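# Plug each funnel's pipe outlet with the matching plug

## Task

The funnel pipes may cross behind the cover, so first trace which section the red-banded funnel actually drains into, then set the red plug on that section's flat front face. Do the same for the blue plug and the section fed by the blue-banded funnel. Marbles may be released into the funnels or back into their tray from a small height. Nothing except a marble may leave the table, and losing a marble is still undesirable. Both plugs must stay in place by themselves, so release them and move the grippers away at the end.

## Robot and tools

Robot: two Franka FR3 arms with Robotiq 2F-140 grippers, named left_arm and right_arm. These are names only. left_arm is mounted at (+0.048, +0.344, 0) m on the +y side and right_arm at (+0.057, -0.373, 0) m, each rotated only slightly about z.

Scene frame: origin on the table top midway between the arms, +x out over the table, +z up. Each result gives each gripper's end_effector_position in metres and end_effector_quat_wxyz in this frame. The printed position is the point between the closed finger pads. It can be a little wrong, more so at long reach. The fingers point along the gripper's +z and open and close along its y. Closed fingertips reach about 33 mm past that point, and about 9 mm when fully open. Closing pushes the tips about 24 mm further out, so leave that clearance above a surface.

execute_actions takes "actions", a list holding one item or none, and an optional "pictures" boolean (images come by default).
- Empty list {"actions": []}: no command, just the current state.
- Move: {"rows": [...], "steps": n} with n from 1 to 15, default 15. Each control step is 1/30 s. Row k drives step k, and the last row repeats if there are fewer rows than steps.
- Wait: {"steps": n} alone, n up to 300. It returns after n steps counted from the previous result. Your thinking time is part of those steps.

Each row is one flat list of 20 numbers covering both arms, even if only one arm moves. Numbers 1 to 10 are left_arm: 7 joint targets, then gripper position, force_limit, speed. Numbers 11 to 20 are the same for right_arm. Joint targets are absolute angles in radians, in the same order as the Joint positions line. The joints and their nominal ranges are:
- waist -2.744..2.744
- shoulder -1.784..1.784
- upper arm roll -2.901..2.901
- elbow -3.042..-0.152
- forearm roll -2.807..2.807
- wrist pitch 0.544..4.517
- wrist roll -3.016..3.016
A call is rejected, with nothing sent, if a target exceeds a range end by more than 0.018 rad and is also further out than the joint's last reported angle. The true ends can differ by up to 0.018 rad either way. A target past a true end is clipped to it, and the result may say "joint sent to its limit", possibly about an earlier move. If that line is missing, it does not prove there is more room.

Gripper numbers are absolute commands in [-1, 1]:
- position: +1 is fully open (140 mm), the pads touch near -0.8, and -1 closes until blocked.
- force_limit: about 14 N at -1, 60 N at 0 and 107 N at +1, for parts up to 40 mm wide.
- speed: about 30, 140 and 250 mm/s at -1, 0 and +1.
To keep a gripper as it is, resend its previous three values; 0 is a real command. To grasp, send position -1 and check for object_status 2. The codes are: 0 moving, 1 blocked while opening, 2 blocked while closing, 3 reached target or pads met (a thin part may still be held). To squeeze harder while at status 2, raise force_limit and change position slightly, for example -1 to -0.98. position_measured is in counts: 3 is fully open and 230 is pads touching, and it is not linear.

Motion: joint speed is capped. Each step's target stays within a lead of the measured angle: 0.248 rad for the first four joints, 0.677 forearm roll, 0.715 wrist pitch, 1.54 wrist roll. Targets are also scaled back if the hand would jump more than 70 mm. Arms keep heading to the last row sent until they settle or a step is HELD. After that, only a new action moves them further.

Result lines:
- HELD marks steps where your row was not fully sent.
- "joint command not followed" means a clearance check changed the joint targets; the gripper numbers still applied.
- Joint positions and Joint velocities are given per arm.
- Joint torques are total drive output. External joint torques estimate outside load, including friction and held weight.
- MOTOR HOT warns of heating from holding loads. OVER-TEMPERATURE FAULT means the arm is braked until it cools.
- TORQUE FAULT or FORCE FAULT stops that arm for 10 s and drops the rest of the call. Triggers are joint load limits of 35, 35, 32, 30, 12, 12, 12 N m, or 40 N of outside force on the arm, tool or held object (held weight counts).

Avoid: collisions between the arms, hard pushes, slams, dropping plugs, knocking anything off the table, and long holding. Parts may be briefly pulled or nudged by outside disturbances.

zoom_image: camera is cam_high, cam_left_wrist or cam_right_wrist. region is [x0, y0, x1, y1] in pixels of that camera's latest image, with (0,0) at top left and at most 504x504. All images are 504x504. Wrist cameras may be offset up to about 51 mm and tilted up to about 29 degrees from the nominal frame. Use zoom to trace the pipes and check plug placement.

read_manual: only returns licence text.

finished_scene: pass the current scene number. It is final and reports success. Before calling it, release both plugs and withdraw the grippers. Ending a reply without a tool call also ends the run.

Each tool is called by a JSON object that holds its "method" and its "body".

## Session

{"method": "execute_actions", "body": {"actions": []}}

Scene clock: 0.00 s of 6600.00 s.
left_arm: end_effector_position=(+0.6183, +0.8677, +0.3217) position_measured=3 object_status=3 end_effector_quat_wxyz=(+0.246, +0.617, +0.208, +0.719) | right_arm: end_effector_position=(+0.6474, -0.1297, +0.2335) position_measured=3 object_status=3 end_effector_quat_wxyz=(-0.270, +0.721, -0.476, +0.426)
Joint positions: left_arm=[ 1.13   0.472 -0.03  -1.95  -2.026  1.763  0.281] | right_arm=[-0.339 -0.102  0.683 -2.429 -1.99   2.709  1.923]
Joint velocities: left_arm=[-0.001 -0.     0.001  0.    -0.001  0.     0.   ] | right_arm=[-0.001  0.001 -0.001  0.001 -0.001  0.     0.001]
Joint torques (N m, as the joint torque sensors report them, + toward a larger angle): no reading
External joint torques (N m, as the arm's controller estimates them; a push from outside toward a larger angle lowers the number): no reading

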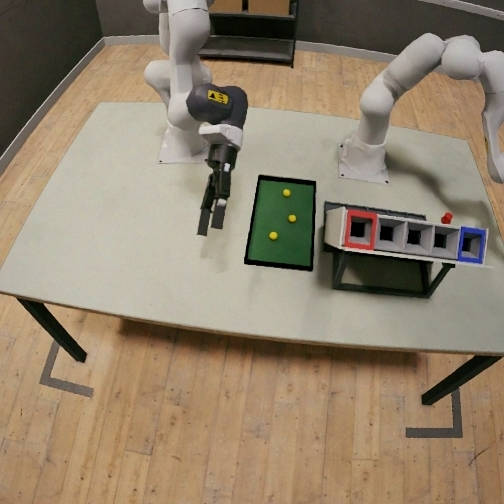

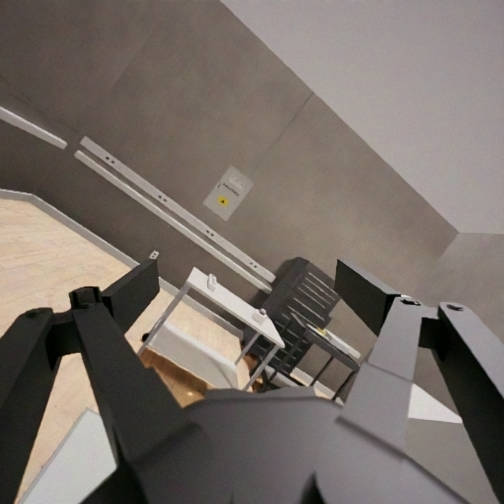

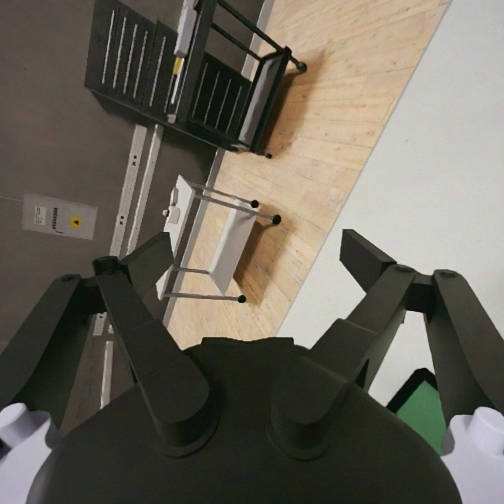

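{"method": "zoom_image", "body": {"camera": "cam_high", "region": [230, 150, 504, 320]}}

Region (230, 150, 504, 320) of cam_high's 504x504 image, scaled by 1.839, with more detail than that image has; it fills the top 313 rows of this view, and the rest is white.

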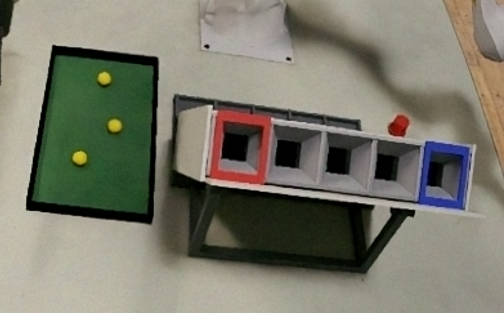

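{"method": "execute_actions", "body": {"actions": [{"rows":[[1.13,-0.5,0,-1.95,-2.026,1.763,0.281,1,0,0,-0.339,-0.79,0.3,-2.3,-1.99,2.709,1.923,1,0,0]],"steps":15}], "pictures": false}}

{"method": "execute_actions", "body": {"actions": [{"steps":40}], "pictures": false}}

{"method": "execute_actions", "body": {"actions": [{"rows":[[0.3,-0.79,0,-2.2,0,1.41,1.87,1,0,0,0.3,-0.5,0,-2.2,0,1.7,1.87,1,0,0]],"steps":15}], "pictures": false}}

{"method": "execute_actions", "body": {"actions": [{"steps":90}]}}

Scene clock: 14.27 s of 6600.00 s.
left_arm: end_effector_position=(+0.5822, +0.8276, +0.6145) position_measured=3 object_status=3 end_effector_quat_wxyz=(+0.134, +0.585, +0.054, +0.798) | right_arm: end_effector_position=(+0.7066, -0.2816, +0.4955) position_measured=3 object_status=3 end_effector_quat_wxyz=(-0.317, +0.550, -0.506, +0.584)
Joint positions: left_arm=[ 1.129  0.05  -0.007 -1.954 -2.026  1.766  0.281] | right_arm=[-0.339 -0.417  0.408 -2.337 -1.99   2.711  1.923]
Joint velocities: left_arm=[ 0.002 -0.905  0.012  0.036 -0.     0.    -0.   ] | right_arm=[-0.03  -0.787 -0.388  0.133  0.    -0.008  0.   ]
Joint torques (N m, as the joint torque sensors report them, + toward a larger angle): left_arm=[ -0.07 -28.95  -0.67  25.45  -1.79  -2.08   0.08] | right_arm=[  2.06 -12.32  -2.92  22.35   0.48  -1.13   0.11]
External joint torques (N m, as the arm's controller estimates them; a push from outside toward a larger angle lowers the number): left_arm=[-0.06 -1.22 -0.54  2.9  -0.06 -0.12  0.04] | right_arm=[-0.24 -1.26 -1.36 -0.31 -0.08 -0.36  0.16]
Steps of this call (steps 1 to 90: nothing new was sent; then 10.77 s passed at rest; steps 91 to 105: all 15 steps of this action). Readings (joint positions | what the end effector reports):
91: left_arm=[1.129 0.460 -0.028 -1.957 -2.026 1.765 0.281] | right_arm=[-0.334 -0.112 0.670 -2.427 -1.990 2.712 1.923] | left_arm position_measured=3 object_status=3 | right_arm position_measured=3 object_status=3
92: left_arm=[1.129 0.438 -0.025 -1.962 -2.026 1.765 0.281] | right_arm=[-0.332 -0.130 0.652 -2.420 -1.990 2.712 1.923] | left_arm position_measured=3 object_status=3 | right_arm position_measured=3 object_status=3
94: left_arm=[1.129 0.384 -0.020 -1.962 -2.026 1.766 0.281] | right_arm=[-0.333 -0.169 0.613 -2.403 -1.990 2.712 1.923] | left_arm position_measured=3 object_status=3 | right_arm position_measured=3 object_status=3
98: left_arm=[1.129 0.264 -0.012 -1.959 -2.026 1.766 0.281] | right_arm=[-0.334 -0.250 0.531 -2.373 -1.990 2.712 1.923] | left_arm position_measured=3 object_status=3 | right_arm position_measured=3 object_status=3
105: the state above

Scene clock: 15.60 s of 6600.00 s.
left_arm: end_effector_position=(+0.4715, +0.6061, +0.9260) position_measured=3 object_status=3 end_effector_quat_wxyz=(-0.010, +0.499, -0.161, +0.852) | right_arm: end_effector_position=(+0.6019, -0.3254, +0.7512) position_measured=3 object_status=3 end_effector_quat_wxyz=(-0.388, +0.398, -0.448, +0.701)
Joint positions: left_arm=[ 1.129 -0.502 -0.002 -1.949 -2.026  1.762  0.281] | right_arm=[-0.339 -0.791  0.302 -2.298 -1.99   2.71   1.923]
Joint velocities: left_arm=[-0.001 -0.001  0.001  0.002 -0.001  0.001  0.   ] | right_arm=[-0.001  0.001 -0.001 -0.     0.    -0.001 -0.001]
Joint torques (N m, as the joint torque sensors report them, + toward a larger angle): left_arm=[ -0.03 -11.72   1.42  24.47  -1.89  -0.85   0.13] | right_arm=[-0.47 -3.21 -6.4  21.51  0.37 -1.93  0.15]
External joint torques (N m, as the arm's controller estimates them; a push from outside toward a larger angle lowers the number): left_arm=[-0.06  1.68  0.42  1.33  0.09  0.17  0.12] | right_arm=[-0.41  0.62  0.39 -2.07 -0.12  0.    0.19]
Steps of this call (steps 1 to 40: the robot went on to your last target). Readings (joint positions | what the end effector reports):
1: left_arm=[1.129 0.019 -0.006 -1.953 -2.026 1.766 0.281] | right_arm=[-0.339 -0.445 0.396 -2.334 -1.990 2.711 1.923] | left_arm position_measured=3 object_status=3 | right_arm position_measured=3 object_status=3
2: left_arm=[1.129 -0.012 -0.006 -1.953 -2.026 1.766 0.281] | right_arm=[-0.340 -0.473 0.384 -2.330 -1.990 2.711 1.923] | left_arm position_measured=3 object_status=3 | right_arm position_measured=3 object_status=3
4: left_arm=[1.129 -0.074 -0.005 -1.952 -2.026 1.766 0.281] | right_arm=[-0.340 -0.531 0.364 -2.324 -1.990 2.711 1.923] | left_arm position_measured=3 object_status=3 | right_arm position_measured=3 object_status=3
8: left_arm=[1.129 -0.198 -0.005 -1.951 -2.026 1.766 0.281] | right_arm=[-0.341 -0.653 0.334 -2.314 -1.990 2.711 1.923] | left_arm position_measured=3 object_status=3 | right_arm position_measured=3 object_status=3
40: the state above

Scene clock: 16.10 s of 6600.00 s.
left_arm: end_effector_position=(+0.5026, +0.3965, +0.7606) position_measured=3 object_status=3 end_effector_quat_wxyz=(-0.080, +0.521, -0.507, +0.681) | right_arm: end_effector_position=(+0.6229, -0.4517, +0.6192) position_measured=3 object_status=3 end_effector_quat_wxyz=(+0.352, -0.156, +0.776, -0.499)
Joint positions: left_arm=[ 0.878 -0.687  0.002 -2.114 -1.505  1.609  0.742] | right_arm=[ 0.01  -0.569  0.067 -2.223 -1.279  2.183  1.908]
Joint velocities: left_arm=[-0.569 -0.263 -0.03  -0.212  1.137 -0.287  0.892] | right_arm=[ 0.711  0.242 -0.211  0.049  1.488 -0.867 -0.028]
Joint torques (N m, as the joint torque sensors report them, + toward a larger angle): left_arm=[-0.09 -4.9   2.29 24.15 -1.61  0.61  0.5 ] | right_arm=[  1.05 -13.14   0.57  24.65   0.19   0.54  -0.2 ]
External joint torques (N m, as the arm's controller estimates them; a push from outside toward a larger angle lowers the number): left_arm=[-2.46 -0.05 -0.37  0.4   1.07 -0.51  0.54] | right_arm=[ 1.39  1.82  0.14 -0.46  0.94 -0.4  -0.14]
Steps of this call (steps 1 to 15: all 15 steps of this action). Readings (joint positions | what the end effector reports):
1: left_arm=[1.119 -0.511 0.003 -1.961 -1.999 1.753 0.310] | right_arm=[-0.317 -0.778 0.288 -2.292 -1.950 2.680 1.922] | left_arm position_measured=3 object_status=3 | right_arm position_measured=3 object_status=3
2: left_arm=[1.105 -0.524 0.005 -1.978 -1.968 1.743 0.341] | right_arm=[-0.294 -0.758 0.268 -2.282 -1.907 2.647 1.921] | left_arm position_measured=3 object_status=3 | right_arm position_measured=3 object_status=3
4: left_arm=[1.075 -0.552 0.005 -2.006 -1.906 1.721 0.402] | right_arm=[-0.252 -0.720 0.228 -2.267 -1.825 2.581 1.919] | left_arm position_measured=3 object_status=3 | right_arm position_measured=3 object_status=3
8: left_arm=[1.010 -0.609 0.004 -2.053 -1.772 1.678 0.525] | right_arm=[-0.165 -0.652 0.154 -2.246 -1.646 2.438 1.915] | left_arm position_measured=3 object_status=3 | right_arm position_measured=3 object_status=3
15: the state above

Scene clock: 19.10 s of 6600.00 s.
left_arm: end_effector_position=(+0.3247, +0.4256, +0.4386) position_measured=3 object_status=3 end_effector_quat_wxyz=(+0.001, +0.002, +1.000, -0.001) | right_arm: end_effector_position=(+0.4207, -0.2044, +0.3637) position_measured=3 object_status=3 end_effector_quat_wxyz=(+0.002, -0.067, +0.998, -0.001)
Joint positions: left_arm=[ 0.302 -0.788 -0.002 -2.199 -0.004  1.413  1.866] | right_arm=[ 0.299 -0.501  0.002 -2.202 -0.003  1.703  1.874]
Joint velocities: left_arm=[-0.     0.001  0.001  0.    -0.002 -0.001  0.001] | right_arm=[-0.001  0.    -0.001 -0.001  0.001 -0.    -0.001]
Joint torques (N m, as the joint torque sensors report them, + toward a larger angle): left_arm=[-1.69 -3.61  0.05 23.07  1.53  2.09  0.25] | right_arm=[  0.95 -13.43  -0.96  24.84   1.51   2.28   0.03]
External joint torques (N m, as the arm's controller estimates them; a push from outside toward a larger angle lowers the number): left_arm=[-1.68 -0.19  0.68  0.68  0.72 -0.33  0.25] | right_arm=[ 1.03  0.84 -0.37  0.78  0.69 -0.12  0.03]
Steps of this call (steps 1 to 75: the robot went on to your last target; steps 76 to 90: nothing new was sent). Readings (joint positions | what the end effector reports):
1: left_arm=[0.857 -0.696 0.002 -2.121 -1.462 1.600 0.773] | right_arm=[0.036 -0.562 0.059 -2.221 -1.225 2.154 1.907] | left_arm position_measured=3 object_status=3 | right_arm position_measured=3 object_status=3
2: left_arm=[0.835 -0.704 0.002 -2.127 -1.419 1.591 0.804] | right_arm=[0.062 -0.555 0.052 -2.220 -1.172 2.127 1.906] | left_arm position_measured=3 object_status=3 | right_arm position_measured=3 object_status=3
4: left_arm=[0.790 -0.718 0.001 -2.139 -1.328 1.574 0.866] | right_arm=[0.109 -0.544 0.043 -2.217 -1.068 2.079 1.905] | left_arm position_measured=3 object_status=3 | right_arm position_measured=3 object_status=3
8: left_arm=[0.692 -0.742 0.001 -2.159 -1.129 1.541 0.989] | right_arm=[0.179 -0.528 0.031 -2.214 -0.857 1.999 1.902] | left_arm position_measured=3 object_status=3 | right_arm position_measured=3 object_status=3
90: the state above
All arms were judged still, so your last target was given up. Only a new action makes them travel on or press farther. Fingers that are still opening or closing keep moving.

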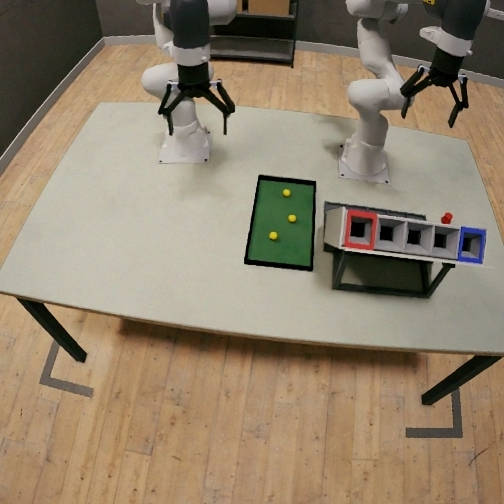

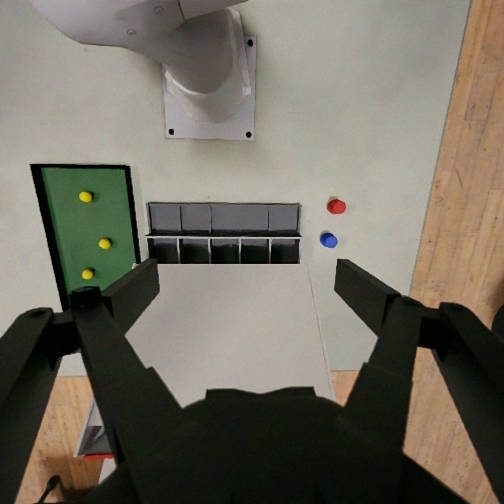

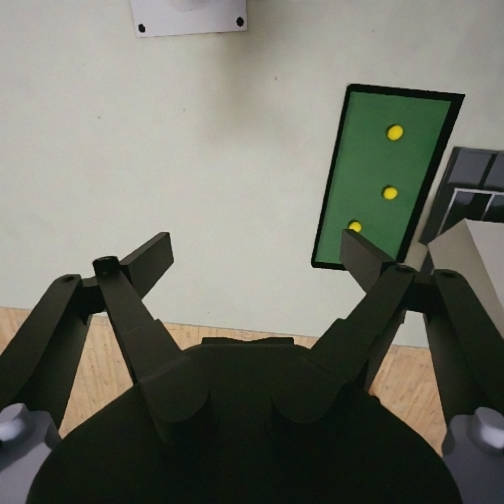

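{"method": "execute_actions", "body": {"actions": [{"rows":[[0.903,-0.588,0,-2.69,0,2.102,2.47,1,0,0,0.663,0.003,0,-2.258,0,2.261,2.37,1,0,0]],"steps":15}], "pictures": false}}

{"method": "execute_actions", "body": {"actions": [{"steps":45}]}}

Scene clock: 34.87 s of 6600.00 s.
left_arm: end_effector_position=(+0.2710, +0.5770, +0.2134) position_measured=3 object_status=3 end_effector_quat_wxyz=(-0.040, -0.093, +0.994, -0.037) | right_arm: end_effector_position=(+0.4070, -0.0305, +0.1622) position_measured=3 object_status=3 end_effector_quat_wxyz=(-0.030, -0.097, +0.994, -0.026)
Joint positions: left_arm=[ 0.821 -0.599 -0.002 -2.641 -0.004  1.934  2.196] | right_arm=[ 0.641 -0.037 -0.    -2.253 -0.003  2.136  2.154]
Joint velocities: left_arm=[ 1.121  0.229  0.136 -0.731  0.014  0.966  0.893] | right_arm=[ 0.353  0.784  0.063 -0.199  0.003  0.708  0.701]
Joint torques (N m, as the joint torque sensors report them, + toward a larger angle): left_arm=[ -6.64 -14.58  -5.22  32.27   1.1    3.29   0.34] | right_arm=[ -2.69 -44.13  -2.43  27.81   1.32   3.58   0.54]
External joint torques (N m, as the arm's controller estimates them; a push from outside toward a larger angle lowers the number): left_arm=[0.96 2.23 1.73 1.67 0.74 0.55 0.36] | right_arm=[ 1.76  1.49  1.95 -1.94  0.7   0.71  0.56]
Steps of this call (steps 1 to 90: nothing new was sent; then 12.27 s passed at rest; steps 91 to 105: all 15 steps of this action). Readings (joint positions | what the end effector reports):
91: left_arm=[0.320 -0.784 -0.006 -2.211 -0.005 1.448 1.884] | right_arm=[0.317 -0.491 -0.005 -2.201 -0.004 1.733 1.890] | left_arm position_measured=3 object_status=3 | right_arm position_measured=3 object_status=3
92: left_arm=[0.344 -0.771 -0.007 -2.231 -0.005 1.485 1.903] | right_arm=[0.342 -0.469 -0.007 -2.202 -0.004 1.766 1.907] | left_arm position_measured=3 object_status=3 | right_arm position_measured=3 object_status=3
94: left_arm=[0.397 -0.736 -0.007 -2.281 -0.005 1.560 1.941] | right_arm=[0.396 -0.416 -0.007 -2.210 -0.004 1.828 1.940] | left_arm position_measured=3 object_status=3 | right_arm position_measured=3 object_status=3
98: left_arm=[0.523 -0.671 -0.008 -2.407 -0.005 1.702 2.023] | right_arm=[0.507 -0.293 -0.006 -2.225 -0.004 1.939 2.005] | left_arm position_measured=3 object_status=3 | right_arm position_measured=3 object_status=3
105: the state above

Scene clock: 36.37 s of 6600.00 s.
left_arm: end_effector_position=(+0.2705, +0.6189, +0.1995) position_measured=3 object_status=3 end_effector_quat_wxyz=(+0.001, -0.000, +1.000, -0.002) | right_arm: end_effector_position=(+0.4185, -0.0014, +0.1478) position_measured=3 object_status=3 end_effector_quat_wxyz=(-0.001, -0.005, +1.000, -0.003)
Joint positions: left_arm=[ 0.901 -0.586  0.002 -2.688 -0.003  2.099  2.464] | right_arm=[ 0.662  0.004  0.002 -2.259 -0.003  2.258  2.364]
Joint velocities: left_arm=[-0.001  0.001  0.     0.     0.001  0.     0.007] | right_arm=[ 0.    -0.    -0.    -0.     0.001  0.001  0.006]
Joint torques (N m, as the joint torque sensors report them, + toward a larger angle): left_arm=[  1.52 -10.88  -1.44  24.72   1.53   2.7    0.32] | right_arm=[  0.27 -31.95  -0.19  22.28   1.31   3.01   0.43]
External joint torques (N m, as the arm's controller estimates them; a push from outside toward a larger angle lowers the number): left_arm=[ 1.51  0.08 -0.89  1.14  0.78  0.3   0.32] | right_arm=[ 0.24 -1.61 -0.22 -0.16  0.64  0.6   0.43]
Steps of this call (steps 1 to 45: the robot went on to your last target). Readings (joint positions | what the end effector reports):
1: left_arm=[0.851 -0.592 0.002 -2.661 -0.004 1.963 2.224] | right_arm=[0.650 -0.016 0.001 -2.259 -0.003 2.157 2.176] | left_arm position_measured=3 object_status=3 | right_arm position_measured=3 object_status=3
2: left_arm=[0.871 -0.588 0.004 -2.674 -0.003 1.986 2.249] | right_arm=[0.657 -0.003 0.002 -2.263 -0.003 2.174 2.196] | left_arm position_measured=3 object_status=3 | right_arm position_measured=3 object_status=3
4: left_arm=[0.890 -0.586 0.005 -2.686 -0.003 2.022 2.292] | right_arm=[0.662 0.007 0.003 -2.265 -0.003 2.201 2.230] | left_arm position_measured=3 object_status=3 | right_arm position_measured=3 object_status=3
8: left_arm=[0.899 -0.586 0.003 -2.688 -0.003 2.064 2.354] | right_arm=[0.662 0.005 0.002 -2.261 -0.003 2.232 2.278] | left_arm position_measured=3 object_status=3 | right_arm position_measured=3 object_status=3
45: the state above
All arms were judged still, so your last target was given up. Only a new action makes them travel on or press farther. Fingers that are still opening or closing keep moving.

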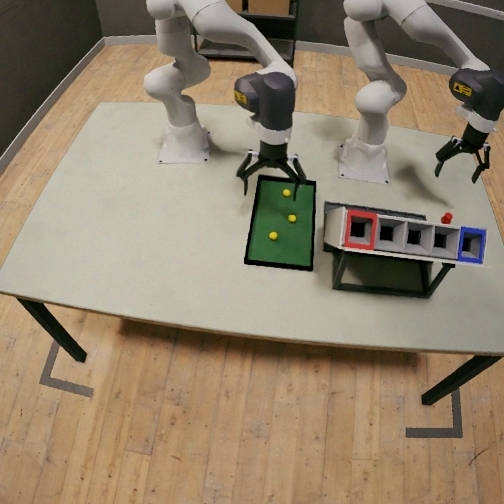

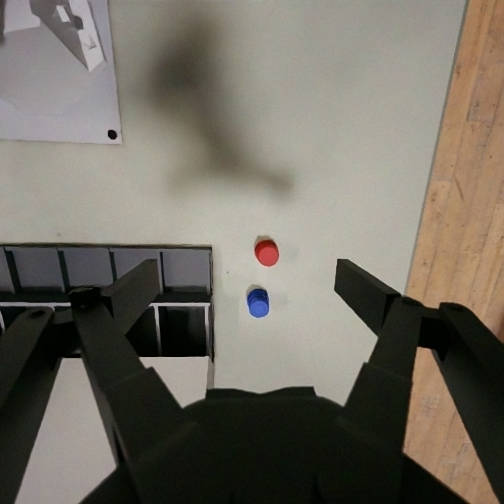

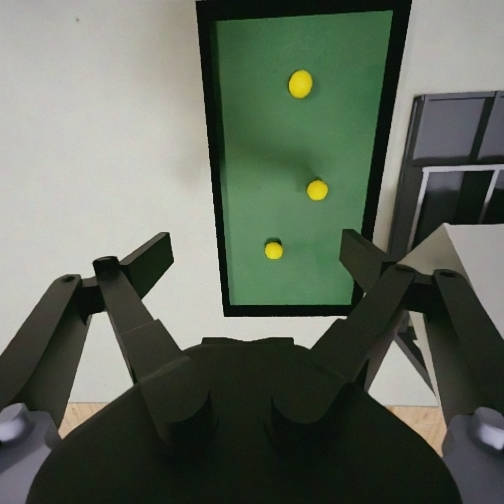

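{"method": "execute_actions", "body": {"actions": [{"rows":[[0.2,-0.65,0,-2.69,0,2.04,1.77,0.2,0,0,-0.2,-0.5,0,-2.2,0,1.7,1.5,1,0,0]],"steps":15}], "pictures": false}}

{"method": "execute_actions", "body": {"actions": [{"rows":[[-0.6,-0.588,0,-2.69,0,2.1,0.95,0.2,0,0,-0.2,-0.5,0,-2.2,0,1.7,1.5,1,0,0]],"steps":15}], "pictures": false}}

{"method": "execute_actions", "body": {"actions": [{"steps":15}], "pictures": false}}

{"method": "execute_actions", "body": {"actions": [{"rows":[[-0.713,-0.226,0,-2.575,0,2.349,0.848,0.2,0,0,-0.2,-0.5,0,-2.2,0,1.7,1.5,1,0,0]],"steps":15}], "pictures": false}}

{"method": "execute_actions", "body": {"actions": [{"steps":20}]}}

Scene clock: 51.37 s of 6600.00 s.
left_arm: end_effector_position=(+0.3863, +0.4113, +0.2165) position_measured=104 object_status=0 end_effector_quat_wxyz=(+0.003, +0.086, +0.996, +0.002) | right_arm: end_effector_position=(+0.4903, -0.2223, +0.3372) position_measured=3 object_status=3 end_effector_quat_wxyz=(+0.039, +0.025, +0.999, +0.012)
Joint positions: left_arm=[ 0.211 -0.647 -0.006 -2.688 -0.002  2.048  1.939] | right_arm=[ 0.197 -0.402  0.003 -2.206 -0.003  1.885  1.958]
Joint velocities: left_arm=[-0.129 -0.003  0.027  0.001  0.    -0.033 -0.546] | right_arm=[-1.173 -0.636 -0.079  0.09   0.001 -0.51  -0.751]
Joint torques (N m, as the joint torque sensors report them, + toward a larger angle): left_arm=[ -0.67 -10.02   1.86  25.23   1.05   1.97  -0.17] | right_arm=[  3.6  -11.96   4.3   20.47   1.12   1.93  -0.24]
External joint torques (N m, as the arm's controller estimates them; a push from outside toward a larger angle lowers the number): left_arm=[-1.97 -0.65  1.25  1.22  0.22 -0.48 -0.18] | right_arm=[-0.72 -1.55  1.35 -0.05  0.36 -0.34 -0.25]
Steps of this call (steps 1 to 90: nothing new was sent; then 11.50 s passed at rest; steps 91 to 105: all 15 steps of this action). Readings (joint positions | what the end effector reports):
91: left_arm=[0.856 -0.595 0.015 -2.691 -0.002 2.092 2.413] | right_arm=[0.646 -0.007 0.010 -2.259 -0.003 2.225 2.336] | left_arm position_measured=3 object_status=0 | right_arm position_measured=3 object_status=3
92: left_arm=[0.797 -0.607 0.014 -2.692 -0.002 2.085 2.362] | right_arm=[0.623 -0.030 0.013 -2.258 -0.003 2.190 2.306] | left_arm position_measured=10 object_status=0 | right_arm position_measured=3 object_status=3
94: left_arm=[0.673 -0.627 0.008 -2.690 -0.002 2.075 2.271] | right_arm=[0.569 -0.083 0.012 -2.248 -0.003 2.129 2.247] | left_arm position_measured=25 object_status=0 | right_arm position_measured=3 object_status=3
98: left_arm=[0.418 -0.643 0.002 -2.688 -0.002 2.062 2.126] | right_arm=[0.448 -0.200 0.008 -2.229 -0.003 2.026 2.138] | left_arm position_measured=55 object_status=0 | right_arm position_measured=3 object_status=3
105: the state above

Scene clock: 51.87 s of 6600.00 s.
left_arm: end_effector_position=(+0.3403, +0.1467, +0.2008) position_measured=104 object_status=3 end_effector_quat_wxyz=(-0.001, +0.111, +0.994, +0.003) | right_arm: end_effector_position=(+0.4627, -0.4002, +0.3654) position_measured=3 object_status=3 end_effector_quat_wxyz=(+0.009, +0.055, +0.998, -0.000)
Joint positions: left_arm=[-0.578 -0.59  -0.008 -2.688 -0.     2.094  1.198] | right_arm=[-0.198 -0.499 -0.004 -2.198 -0.002  1.717  1.615]
Joint velocities: left_arm=[-0.298 -0.     0.012 -0.002 -0.002  0.019 -0.809] | right_arm=[-0.007 -0.     0.026 -0.001 -0.    -0.091 -0.368]
Joint torques (N m, as the joint torque sensors report them, + toward a larger angle): left_arm=[ 1.44 -8.95  3.35 24.71  0.59  2.73 -0.32] | right_arm=[ -0.95 -14.62   2.46  22.21   1.18   2.31  -0.1 ]
External joint torques (N m, as the arm's controller estimates them; a push from outside toward a larger angle lowers the number): left_arm=[-1.87  2.07  0.51  1.22 -0.24  0.34 -0.33] | right_arm=[-0.91  0.03  2.94 -2.13  0.36 -0.2  -0.11]
Steps of this call (steps 1 to 15: all 15 steps of this action). Readings (joint positions | what the end effector reports):
1: left_arm=[0.163 -0.640 0.008 -2.687 -0.000 2.055 1.861] | right_arm=[0.154 -0.421 0.003 -2.203 -0.003 1.868 1.933] | left_arm position_measured=104 object_status=0 | right_arm position_measured=3 object_status=3
2: left_arm=[0.103 -0.628 0.009 -2.687 -0.000 2.062 1.788] | right_arm=[0.108 -0.438 0.003 -2.201 -0.003 1.852 1.907] | left_arm position_measured=104 object_status=0 | right_arm position_measured=3 object_status=3
4: left_arm=[-0.021 -0.609 0.006 -2.687 -0.000 2.071 1.658] | right_arm=[0.013 -0.463 0.002 -2.199 -0.002 1.823 1.859] | left_arm position_measured=104 object_status=0 | right_arm position_measured=3 object_status=3
8: left_arm=[-0.273 -0.593 0.002 -2.688 -0.000 2.084 1.454] | right_arm=[-0.155 -0.492 -0.007 -2.198 -0.002 1.763 1.744] | left_arm position_measured=104 object_status=3 | right_arm position_measured=3 object_status=3
15: the state above

Scene clock: 52.37 s of 6600.00 s.
left_arm: end_effector_position=(+0.3377, +0.1418, +0.2008) position_measured=104 object_status=3 end_effector_quat_wxyz=(-0.000, +0.020, +1.000, +0.001) | right_arm: end_effector_position=(+0.4582, -0.3995, +0.3641) position_measured=3 object_status=3 end_effector_quat_wxyz=(+0.002, +0.009, +1.000, -0.001)
Joint positions: left_arm=[-0.598 -0.59  -0.002 -2.688 -0.     2.097  1.001] | right_arm=[-0.199 -0.499 -0.002 -2.199 -0.002  1.703  1.526]
Joint velocities: left_arm=[ 0.001 -0.002  0.002  0.     0.003 -0.    -0.155] | right_arm=[-0.     0.002  0.001 -0.     0.    -0.004 -0.071]
Joint torques (N m, as the joint torque sensors report them, + toward a larger angle): left_arm=[-1.7  -9.02  0.6  25.21  0.58  2.88 -0.19] | right_arm=[ -1.25 -15.07   2.13  22.35   1.07   2.19   0.01]
External joint torques (N m, as the arm's controller estimates them; a push from outside toward a larger angle lowers the number): left_arm=[-1.74  2.01  1.03  1.52 -0.12  0.44 -0.2 ] | right_arm=[-1.31 -0.72  2.47 -1.73  0.25 -0.23  0.01]
Steps of this call (steps 1 to 15: the robot went on to your last target). Readings (joint positions | what the end effector reports):
1: left_arm=[-0.586 -0.590 -0.007 -2.688 -0.000 2.095 1.173] | right_arm=[-0.198 -0.499 -0.003 -2.198 -0.002 1.715 1.604] | left_arm position_measured=104 object_status=3 | right_arm position_measured=3 object_status=3
2: left_arm=[-0.591 -0.590 -0.006 -2.688 -0.000 2.095 1.150] | right_arm=[-0.198 -0.499 -0.003 -2.198 -0.002 1.713 1.593] | left_arm position_measured=104 object_status=3 | right_arm position_measured=3 object_status=3
4: left_arm=[-0.595 -0.590 -0.004 -2.688 -0.000 2.096 1.112] | right_arm=[-0.198 -0.499 -0.002 -2.198 -0.002 1.709 1.576] | left_arm position_measured=104 object_status=3 | right_arm position_measured=3 object_status=3
8: left_arm=[-0.597 -0.590 -0.002 -2.688 -0.000 2.097 1.056] | right_arm=[-0.198 -0.499 -0.002 -2.198 -0.002 1.706 1.550] | left_arm position_measured=104 object_status=3 | right_arm position_measured=3 object_status=3
15: the state above

Scene clock: 52.87 s of 6600.00 s.
left_arm: end_effector_position=(+0.3645, +0.0650, +0.1280) position_measured=104 object_status=3 end_effector_quat_wxyz=(-0.007, +0.018, +1.000, +0.006) | right_arm: end_effector_position=(+0.4580, -0.3995, +0.3640) position_measured=3 object_status=3 end_effector_quat_wxyz=(+0.001, +0.001, +1.000, -0.001)
Joint positions: left_arm=[-0.711 -0.227 -0.002 -2.577 -0.     2.331  0.884] | right_arm=[-0.199 -0.499 -0.002 -2.199 -0.002  1.703  1.508]
Joint velocities: left_arm=[ 0.001  0.    -0.     0.017 -0.001  0.099 -0.104] | right_arm=[ 0.    -0.001  0.001  0.001  0.001  0.001 -0.013]
Joint torques (N m, as the joint torque sensors report them, + toward a larger angle): left_arm=[ -1.93 -20.45   0.62  23.02   0.56   2.77  -0.19] | right_arm=[ -0.51 -14.89   1.85  22.72   1.19   2.18   0.01]
External joint torques (N m, as the arm's controller estimates them; a push from outside toward a larger angle lowers the number): left_arm=[-2.02  0.58  0.71  1.94  0.01  0.49 -0.19] | right_arm=[-0.53 -0.31  2.25 -1.47  0.38 -0.25  0.01]
Steps of this call (steps 1 to 15: all 15 steps of this action). Readings (joint positions | what the end effector reports):
1: left_arm=[-0.615 -0.559 0.004 -2.669 -0.000 2.120 0.992] | right_arm=[-0.199 -0.499 -0.002 -2.199 -0.002 1.703 1.523] | left_arm position_measured=104 object_status=3 | right_arm position_measured=3 object_status=3
2: left_arm=[-0.636 -0.507 0.005 -2.641 -0.000 2.152 0.981] | right_arm=[-0.199 -0.499 -0.002 -2.199 -0.002 1.703 1.521] | left_arm position_measured=104 object_status=3 | right_arm position_measured=3 object_status=3
4: left_arm=[-0.675 -0.382 0.003 -2.598 -0.000 2.214 0.958] | right_arm=[-0.199 -0.499 -0.002 -2.199 -0.002 1.703 1.518] | left_arm position_measured=104 object_status=3 | right_arm position_measured=3 object_status=3
8: left_arm=[-0.707 -0.241 -0.002 -2.586 -0.000 2.285 0.920] | right_arm=[-0.199 -0.499 -0.002 -2.199 -0.002 1.703 1.513] | left_arm position_measured=104 object_status=3 | right_arm position_measured=3 object_status=3
15: the state above

Scene clock: 53.53 s of 6600.00 s.
left_arm: end_effector_position=(+0.3684, +0.0615, +0.1296) position_measured=104 object_status=3 end_effector_quat_wxyz=(-0.001, +0.004, +1.000, +0.001) | right_arm: end_effector_position=(+0.4580, -0.3995, +0.3640) position_measured=3 object_status=3 end_effector_quat_wxyz=(+0.001, -0.001, +1.000, -0.001)
Joint positions: left_arm=[-0.711 -0.227 -0.002 -2.576 -0.     2.346  0.856] | right_arm=[-0.199 -0.499 -0.002 -2.199 -0.002  1.703  1.505]
Joint velocities: left_arm=[ 0.    -0.001  0.002 -0.    -0.     0.002 -0.012] | right_arm=[-0.     0.     0.    -0.001 -0.001  0.001 -0.002]
Joint torques (N m, as the joint torque sensors report them, + toward a larger angle): left_arm=[ -1.59 -21.41   0.28  24.24   0.43   2.9    0.1 ] | right_arm=[ -0.17 -15.1    1.47  22.26   1.16   2.17  -0.03]
External joint torques (N m, as the arm's controller estimates them; a push from outside toward a larger angle lowers the number): left_arm=[-1.68  0.18  0.38  2.53 -0.13  0.44  0.1 ] | right_arm=[-0.18 -0.67  1.87 -1.85  0.36 -0.25 -0.03]
Steps of this call (steps 1 to 20: the robot went on to your last target). Readings (joint positions | what the end effector reports):
1: left_arm=[-0.711 -0.227 -0.002 -2.577 -0.000 2.334 0.880] | right_arm=[-0.199 -0.499 -0.002 -2.199 -0.002 1.703 1.508] | left_arm position_measured=104 object_status=3 | right_arm position_measured=3 object_status=3
2: left_arm=[-0.711 -0.227 -0.002 -2.577 -0.000 2.336 0.877] | right_arm=[-0.199 -0.499 -0.002 -2.199 -0.002 1.703 1.507] | left_arm position_measured=104 object_status=3 | right_arm position_measured=3 object_status=3
4: left_arm=[-0.711 -0.227 -0.002 -2.576 -0.000 2.339 0.872] | right_arm=[-0.199 -0.499 -0.002 -2.199 -0.002 1.703 1.507] | left_arm position_measured=104 object_status=3 | right_arm position_measured=3 object_status=3
8: left_arm=[-0.711 -0.227 -0.002 -2.576 -0.000 2.343 0.865] | right_arm=[-0.199 -0.499 -0.002 -2.199 -0.002 1.703 1.506] | left_arm position_measured=104 object_status=3 | right_arm position_measured=3 object_status=3
20: the state above

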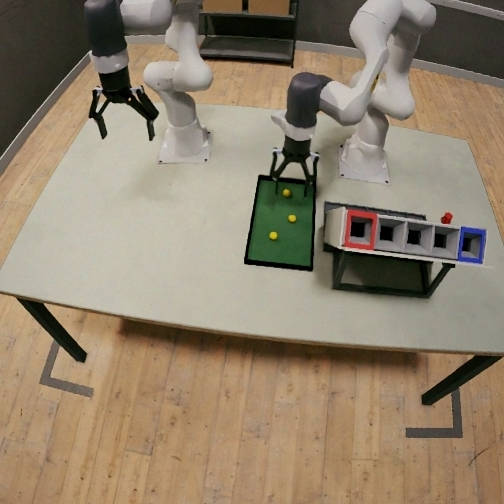

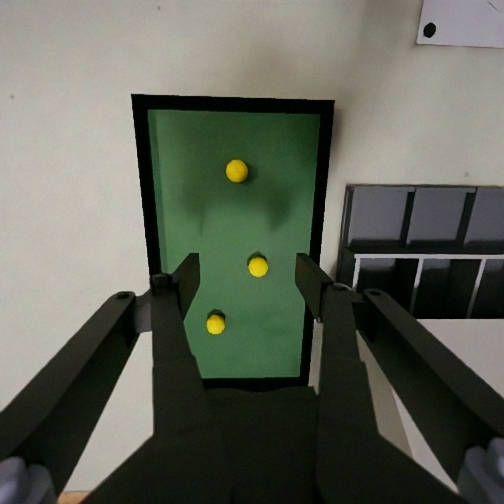

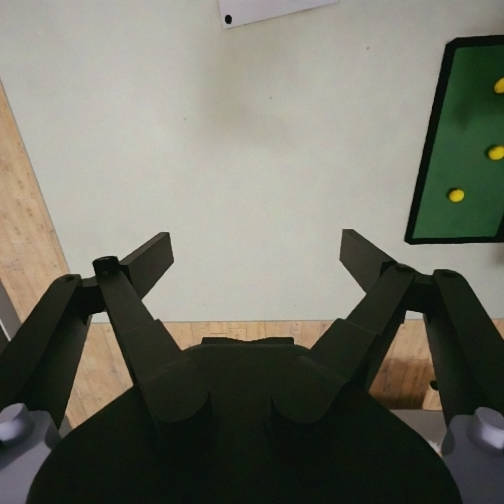

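{"method": "execute_actions", "body": {"actions": [{"rows":[[-0.67,-0.19,0,-2.575,0,2.39,0.909,0,-1,0,-0.2,-0.5,0,-2.2,0,1.7,1.5,1,0,0],[-0.652,-0.16,0,-2.58,0,2.43,0.909,0,-1,0,-0.2,-0.5,0,-2.2,0,1.7,1.5,1,0,0],[-0.652,-0.13,0,-2.585,0,2.47,0.909,0,-1,0,-0.2,-0.5,0,-2.2,0,1.7,1.5,1,0,0],[-0.652,-0.1,0,-2.59,0,2.51,0.909,0,-1,0,-0.2,-0.5,0,-2.2,0,1.7,1.5,1,0,0],[-0.652,-0.08,0,-2.595,0,2.54,0.909,0,-1,0,-0.2,-0.5,0,-2.2,0,1.7,1.5,1,0,0],[-0.652,-0.06,0,-2.6,0,2.57,0.909,0,-1,0,-0.2,-0.5,0,-2.2,0,1.7,1.5,1,0,0],[-0.652,-0.045,0,-2.603,0,2.599,0.909,0,-1,0,-0.2,-0.5,0,-2.2,0,1.7,1.5,1,0,0],[-0.652,-0.03,0,-2.606,0,2.599,0.909,0,-1,0,-0.2,-0.5,0,-2.2,0,1.7,1.5,1,0,0],[-0.652,-0.02,0,-2.608,0,2.599,0.909,0,-1,0,-0.2,-0.5,0,-2.2,0,1.7,1.5,1,0,0],[-0.652,-0.011,0,-2.61,0,2.599,0.909,0,-1,0,-0.2,-0.5,0,-2.2,0,1.7,1.5,1,0,0]],"steps":15}], "pictures": false}}

{"method": "execute_actions", "body": {"actions": [{"steps":20}]}}

Scene clock: 65.00 s of 6600.00 s.
left_arm: end_effector_position=(+0.3838, +0.0813, +0.0430) position_measured=129 object_status=3 end_effector_quat_wxyz=(-0.011, -0.006, +1.000, +0.009) | right_arm: end_effector_position=(+0.4579, -0.3995, +0.3640) position_measured=3 object_status=3 end_effector_quat_wxyz=(+0.001, -0.001, +1.000, -0.001)
Joint positions: left_arm=[-0.654 -0.012  0.001 -2.611 -0.     2.571  0.895] | right_arm=[-0.199 -0.499 -0.002 -2.199 -0.002  1.702  1.504]
Joint velocities: left_arm=[ 0.002  0.004 -0.001 -0.001  0.003  0.152  0.034] | right_arm=[-0.    -0.001 -0.001  0.001  0.001  0.    -0.001]
Joint torques (N m, as the joint torque sensors report them, + toward a larger angle): left_arm=[  0.54 -25.25  -0.73  21.33   0.31   2.95   0.34] | right_arm=[ -0.5  -14.85   2.1   23.12   1.24   2.3   -0.02]
External joint torques (N m, as the arm's controller estimates them; a push from outside toward a larger angle lowers the number): left_arm=[ 0.5   1.09 -0.76  2.56 -0.1   0.56  0.33] | right_arm=[-0.51 -0.35  2.52 -1.03  0.42 -0.13 -0.02]
Steps of this call (steps 1 to 15: the robot went on to your last target; steps 16 to 90: nothing new was sent; then 7.97 s passed at rest; steps 91 to 105: all 15 steps of this action). Readings (joint positions | what the end effector reports):
91: left_arm=[-0.703 -0.221 -0.005 -2.575 -0.000 2.354 0.857] | right_arm=[-0.199 -0.499 -0.002 -2.199 -0.002 1.702 1.504] | left_arm position_measured=104 object_status=0 | right_arm position_measured=3 object_status=3
92: left_arm=[-0.689 -0.208 -0.005 -2.573 -0.000 2.367 0.862] | right_arm=[-0.199 -0.499 -0.002 -2.199 -0.002 1.702 1.504] | left_arm position_measured=110 object_status=0 | right_arm position_measured=3 object_status=3
94: left_arm=[-0.668 -0.163 -0.001 -2.576 -0.000 2.408 0.871] | right_arm=[-0.199 -0.499 -0.002 -2.199 -0.002 1.702 1.504] | left_arm position_measured=126 object_status=0 | right_arm position_measured=3 object_status=3
98: left_arm=[-0.655 -0.068 0.001 -2.597 -0.000 2.501 0.883] | right_arm=[-0.199 -0.499 -0.002 -2.199 -0.002 1.702 1.504] | left_arm position_measured=129 object_status=0 | right_arm position_measured=3 object_status=3
105: the state above

Scene clock: 65.67 s of 6600.00 s.
left_arm: end_effector_position=(+0.3902, +0.0764, +0.0451) position_measured=129 object_status=3 end_effector_quat_wxyz=(-0.001, -0.002, +1.000, +0.001) | right_arm: end_effector_position=(+0.4579, -0.3995, +0.3640) position_measured=3 object_status=3 end_effector_quat_wxyz=(+0.001, -0.001, +1.000, -0.001)
Joint positions: left_arm=[-0.654 -0.012  0.001 -2.611 -0.     2.596  0.904] | right_arm=[-0.199 -0.499 -0.002 -2.199 -0.002  1.702  1.504]
Joint velocities: left_arm=[ 0.    -0.001 -0.001  0.     0.     0.003  0.003] | right_arm=[ 0.001  0.001  0.001 -0.     0.     0.001 -0.001]
Joint torques (N m, as the joint torque sensors report them, + toward a larger angle): left_arm=[  1.42 -24.73  -0.84  20.82   0.3    2.81   0.4 ] | right_arm=[ -0.76 -15.54   1.83  22.57   1.3    2.18  -0.05]
External joint torques (N m, as the arm's controller estimates them; a push from outside toward a larger angle lowers the number): left_arm=[ 1.42  1.04 -0.82  2.37 -0.11  0.36  0.4 ] | right_arm=[-0.81 -1.05  2.18 -1.59  0.48 -0.25 -0.05]
Steps of this call (steps 1 to 20: the robot went on to your last target). Readings (joint positions | what the end effector reports):
1: left_arm=[-0.654 -0.012 0.001 -2.611 -0.000 2.575 0.896] | right_arm=[-0.199 -0.499 -0.002 -2.199 -0.002 1.702 1.504] | left_arm position_measured=129 object_status=3 | right_arm position_measured=3 object_status=3
2: left_arm=[-0.654 -0.012 0.001 -2.611 -0.000 2.579 0.897] | right_arm=[-0.199 -0.499 -0.002 -2.199 -0.002 1.702 1.504] | left_arm position_measured=129 object_status=3 | right_arm position_measured=3 object_status=3
4: left_arm=[-0.654 -0.012 0.001 -2.611 -0.000 2.585 0.898] | right_arm=[-0.199 -0.499 -0.002 -2.199 -0.002 1.702 1.504] | left_arm position_measured=129 object_status=3 | right_arm position_measured=3 object_status=3
8: left_arm=[-0.654 -0.012 0.001 -2.611 -0.000 2.591 0.901] | right_arm=[-0.199 -0.499 -0.002 -2.199 -0.002 1.702 1.504] | left_arm position_measured=129 object_status=3 | right_arm position_measured=3 object_status=3
20: the state above

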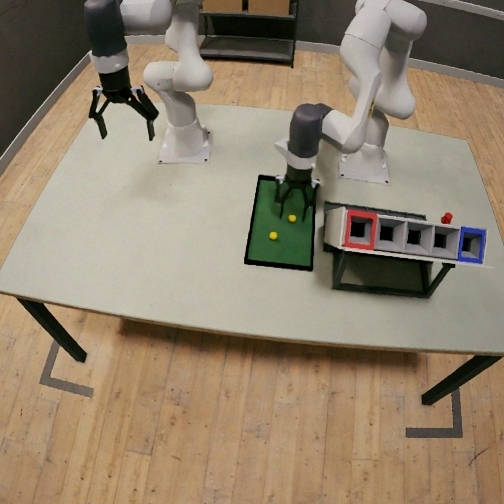

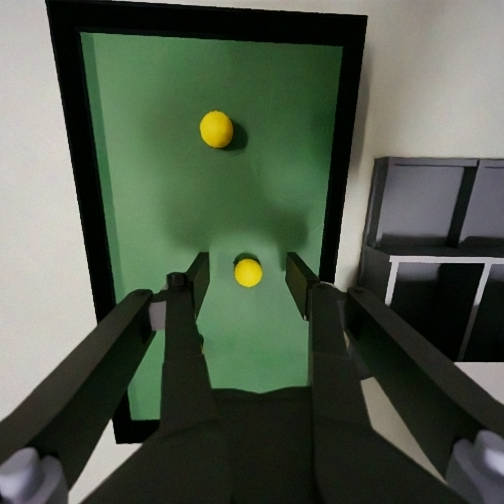

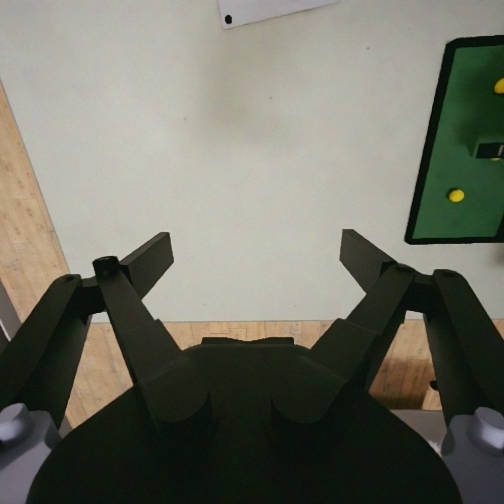

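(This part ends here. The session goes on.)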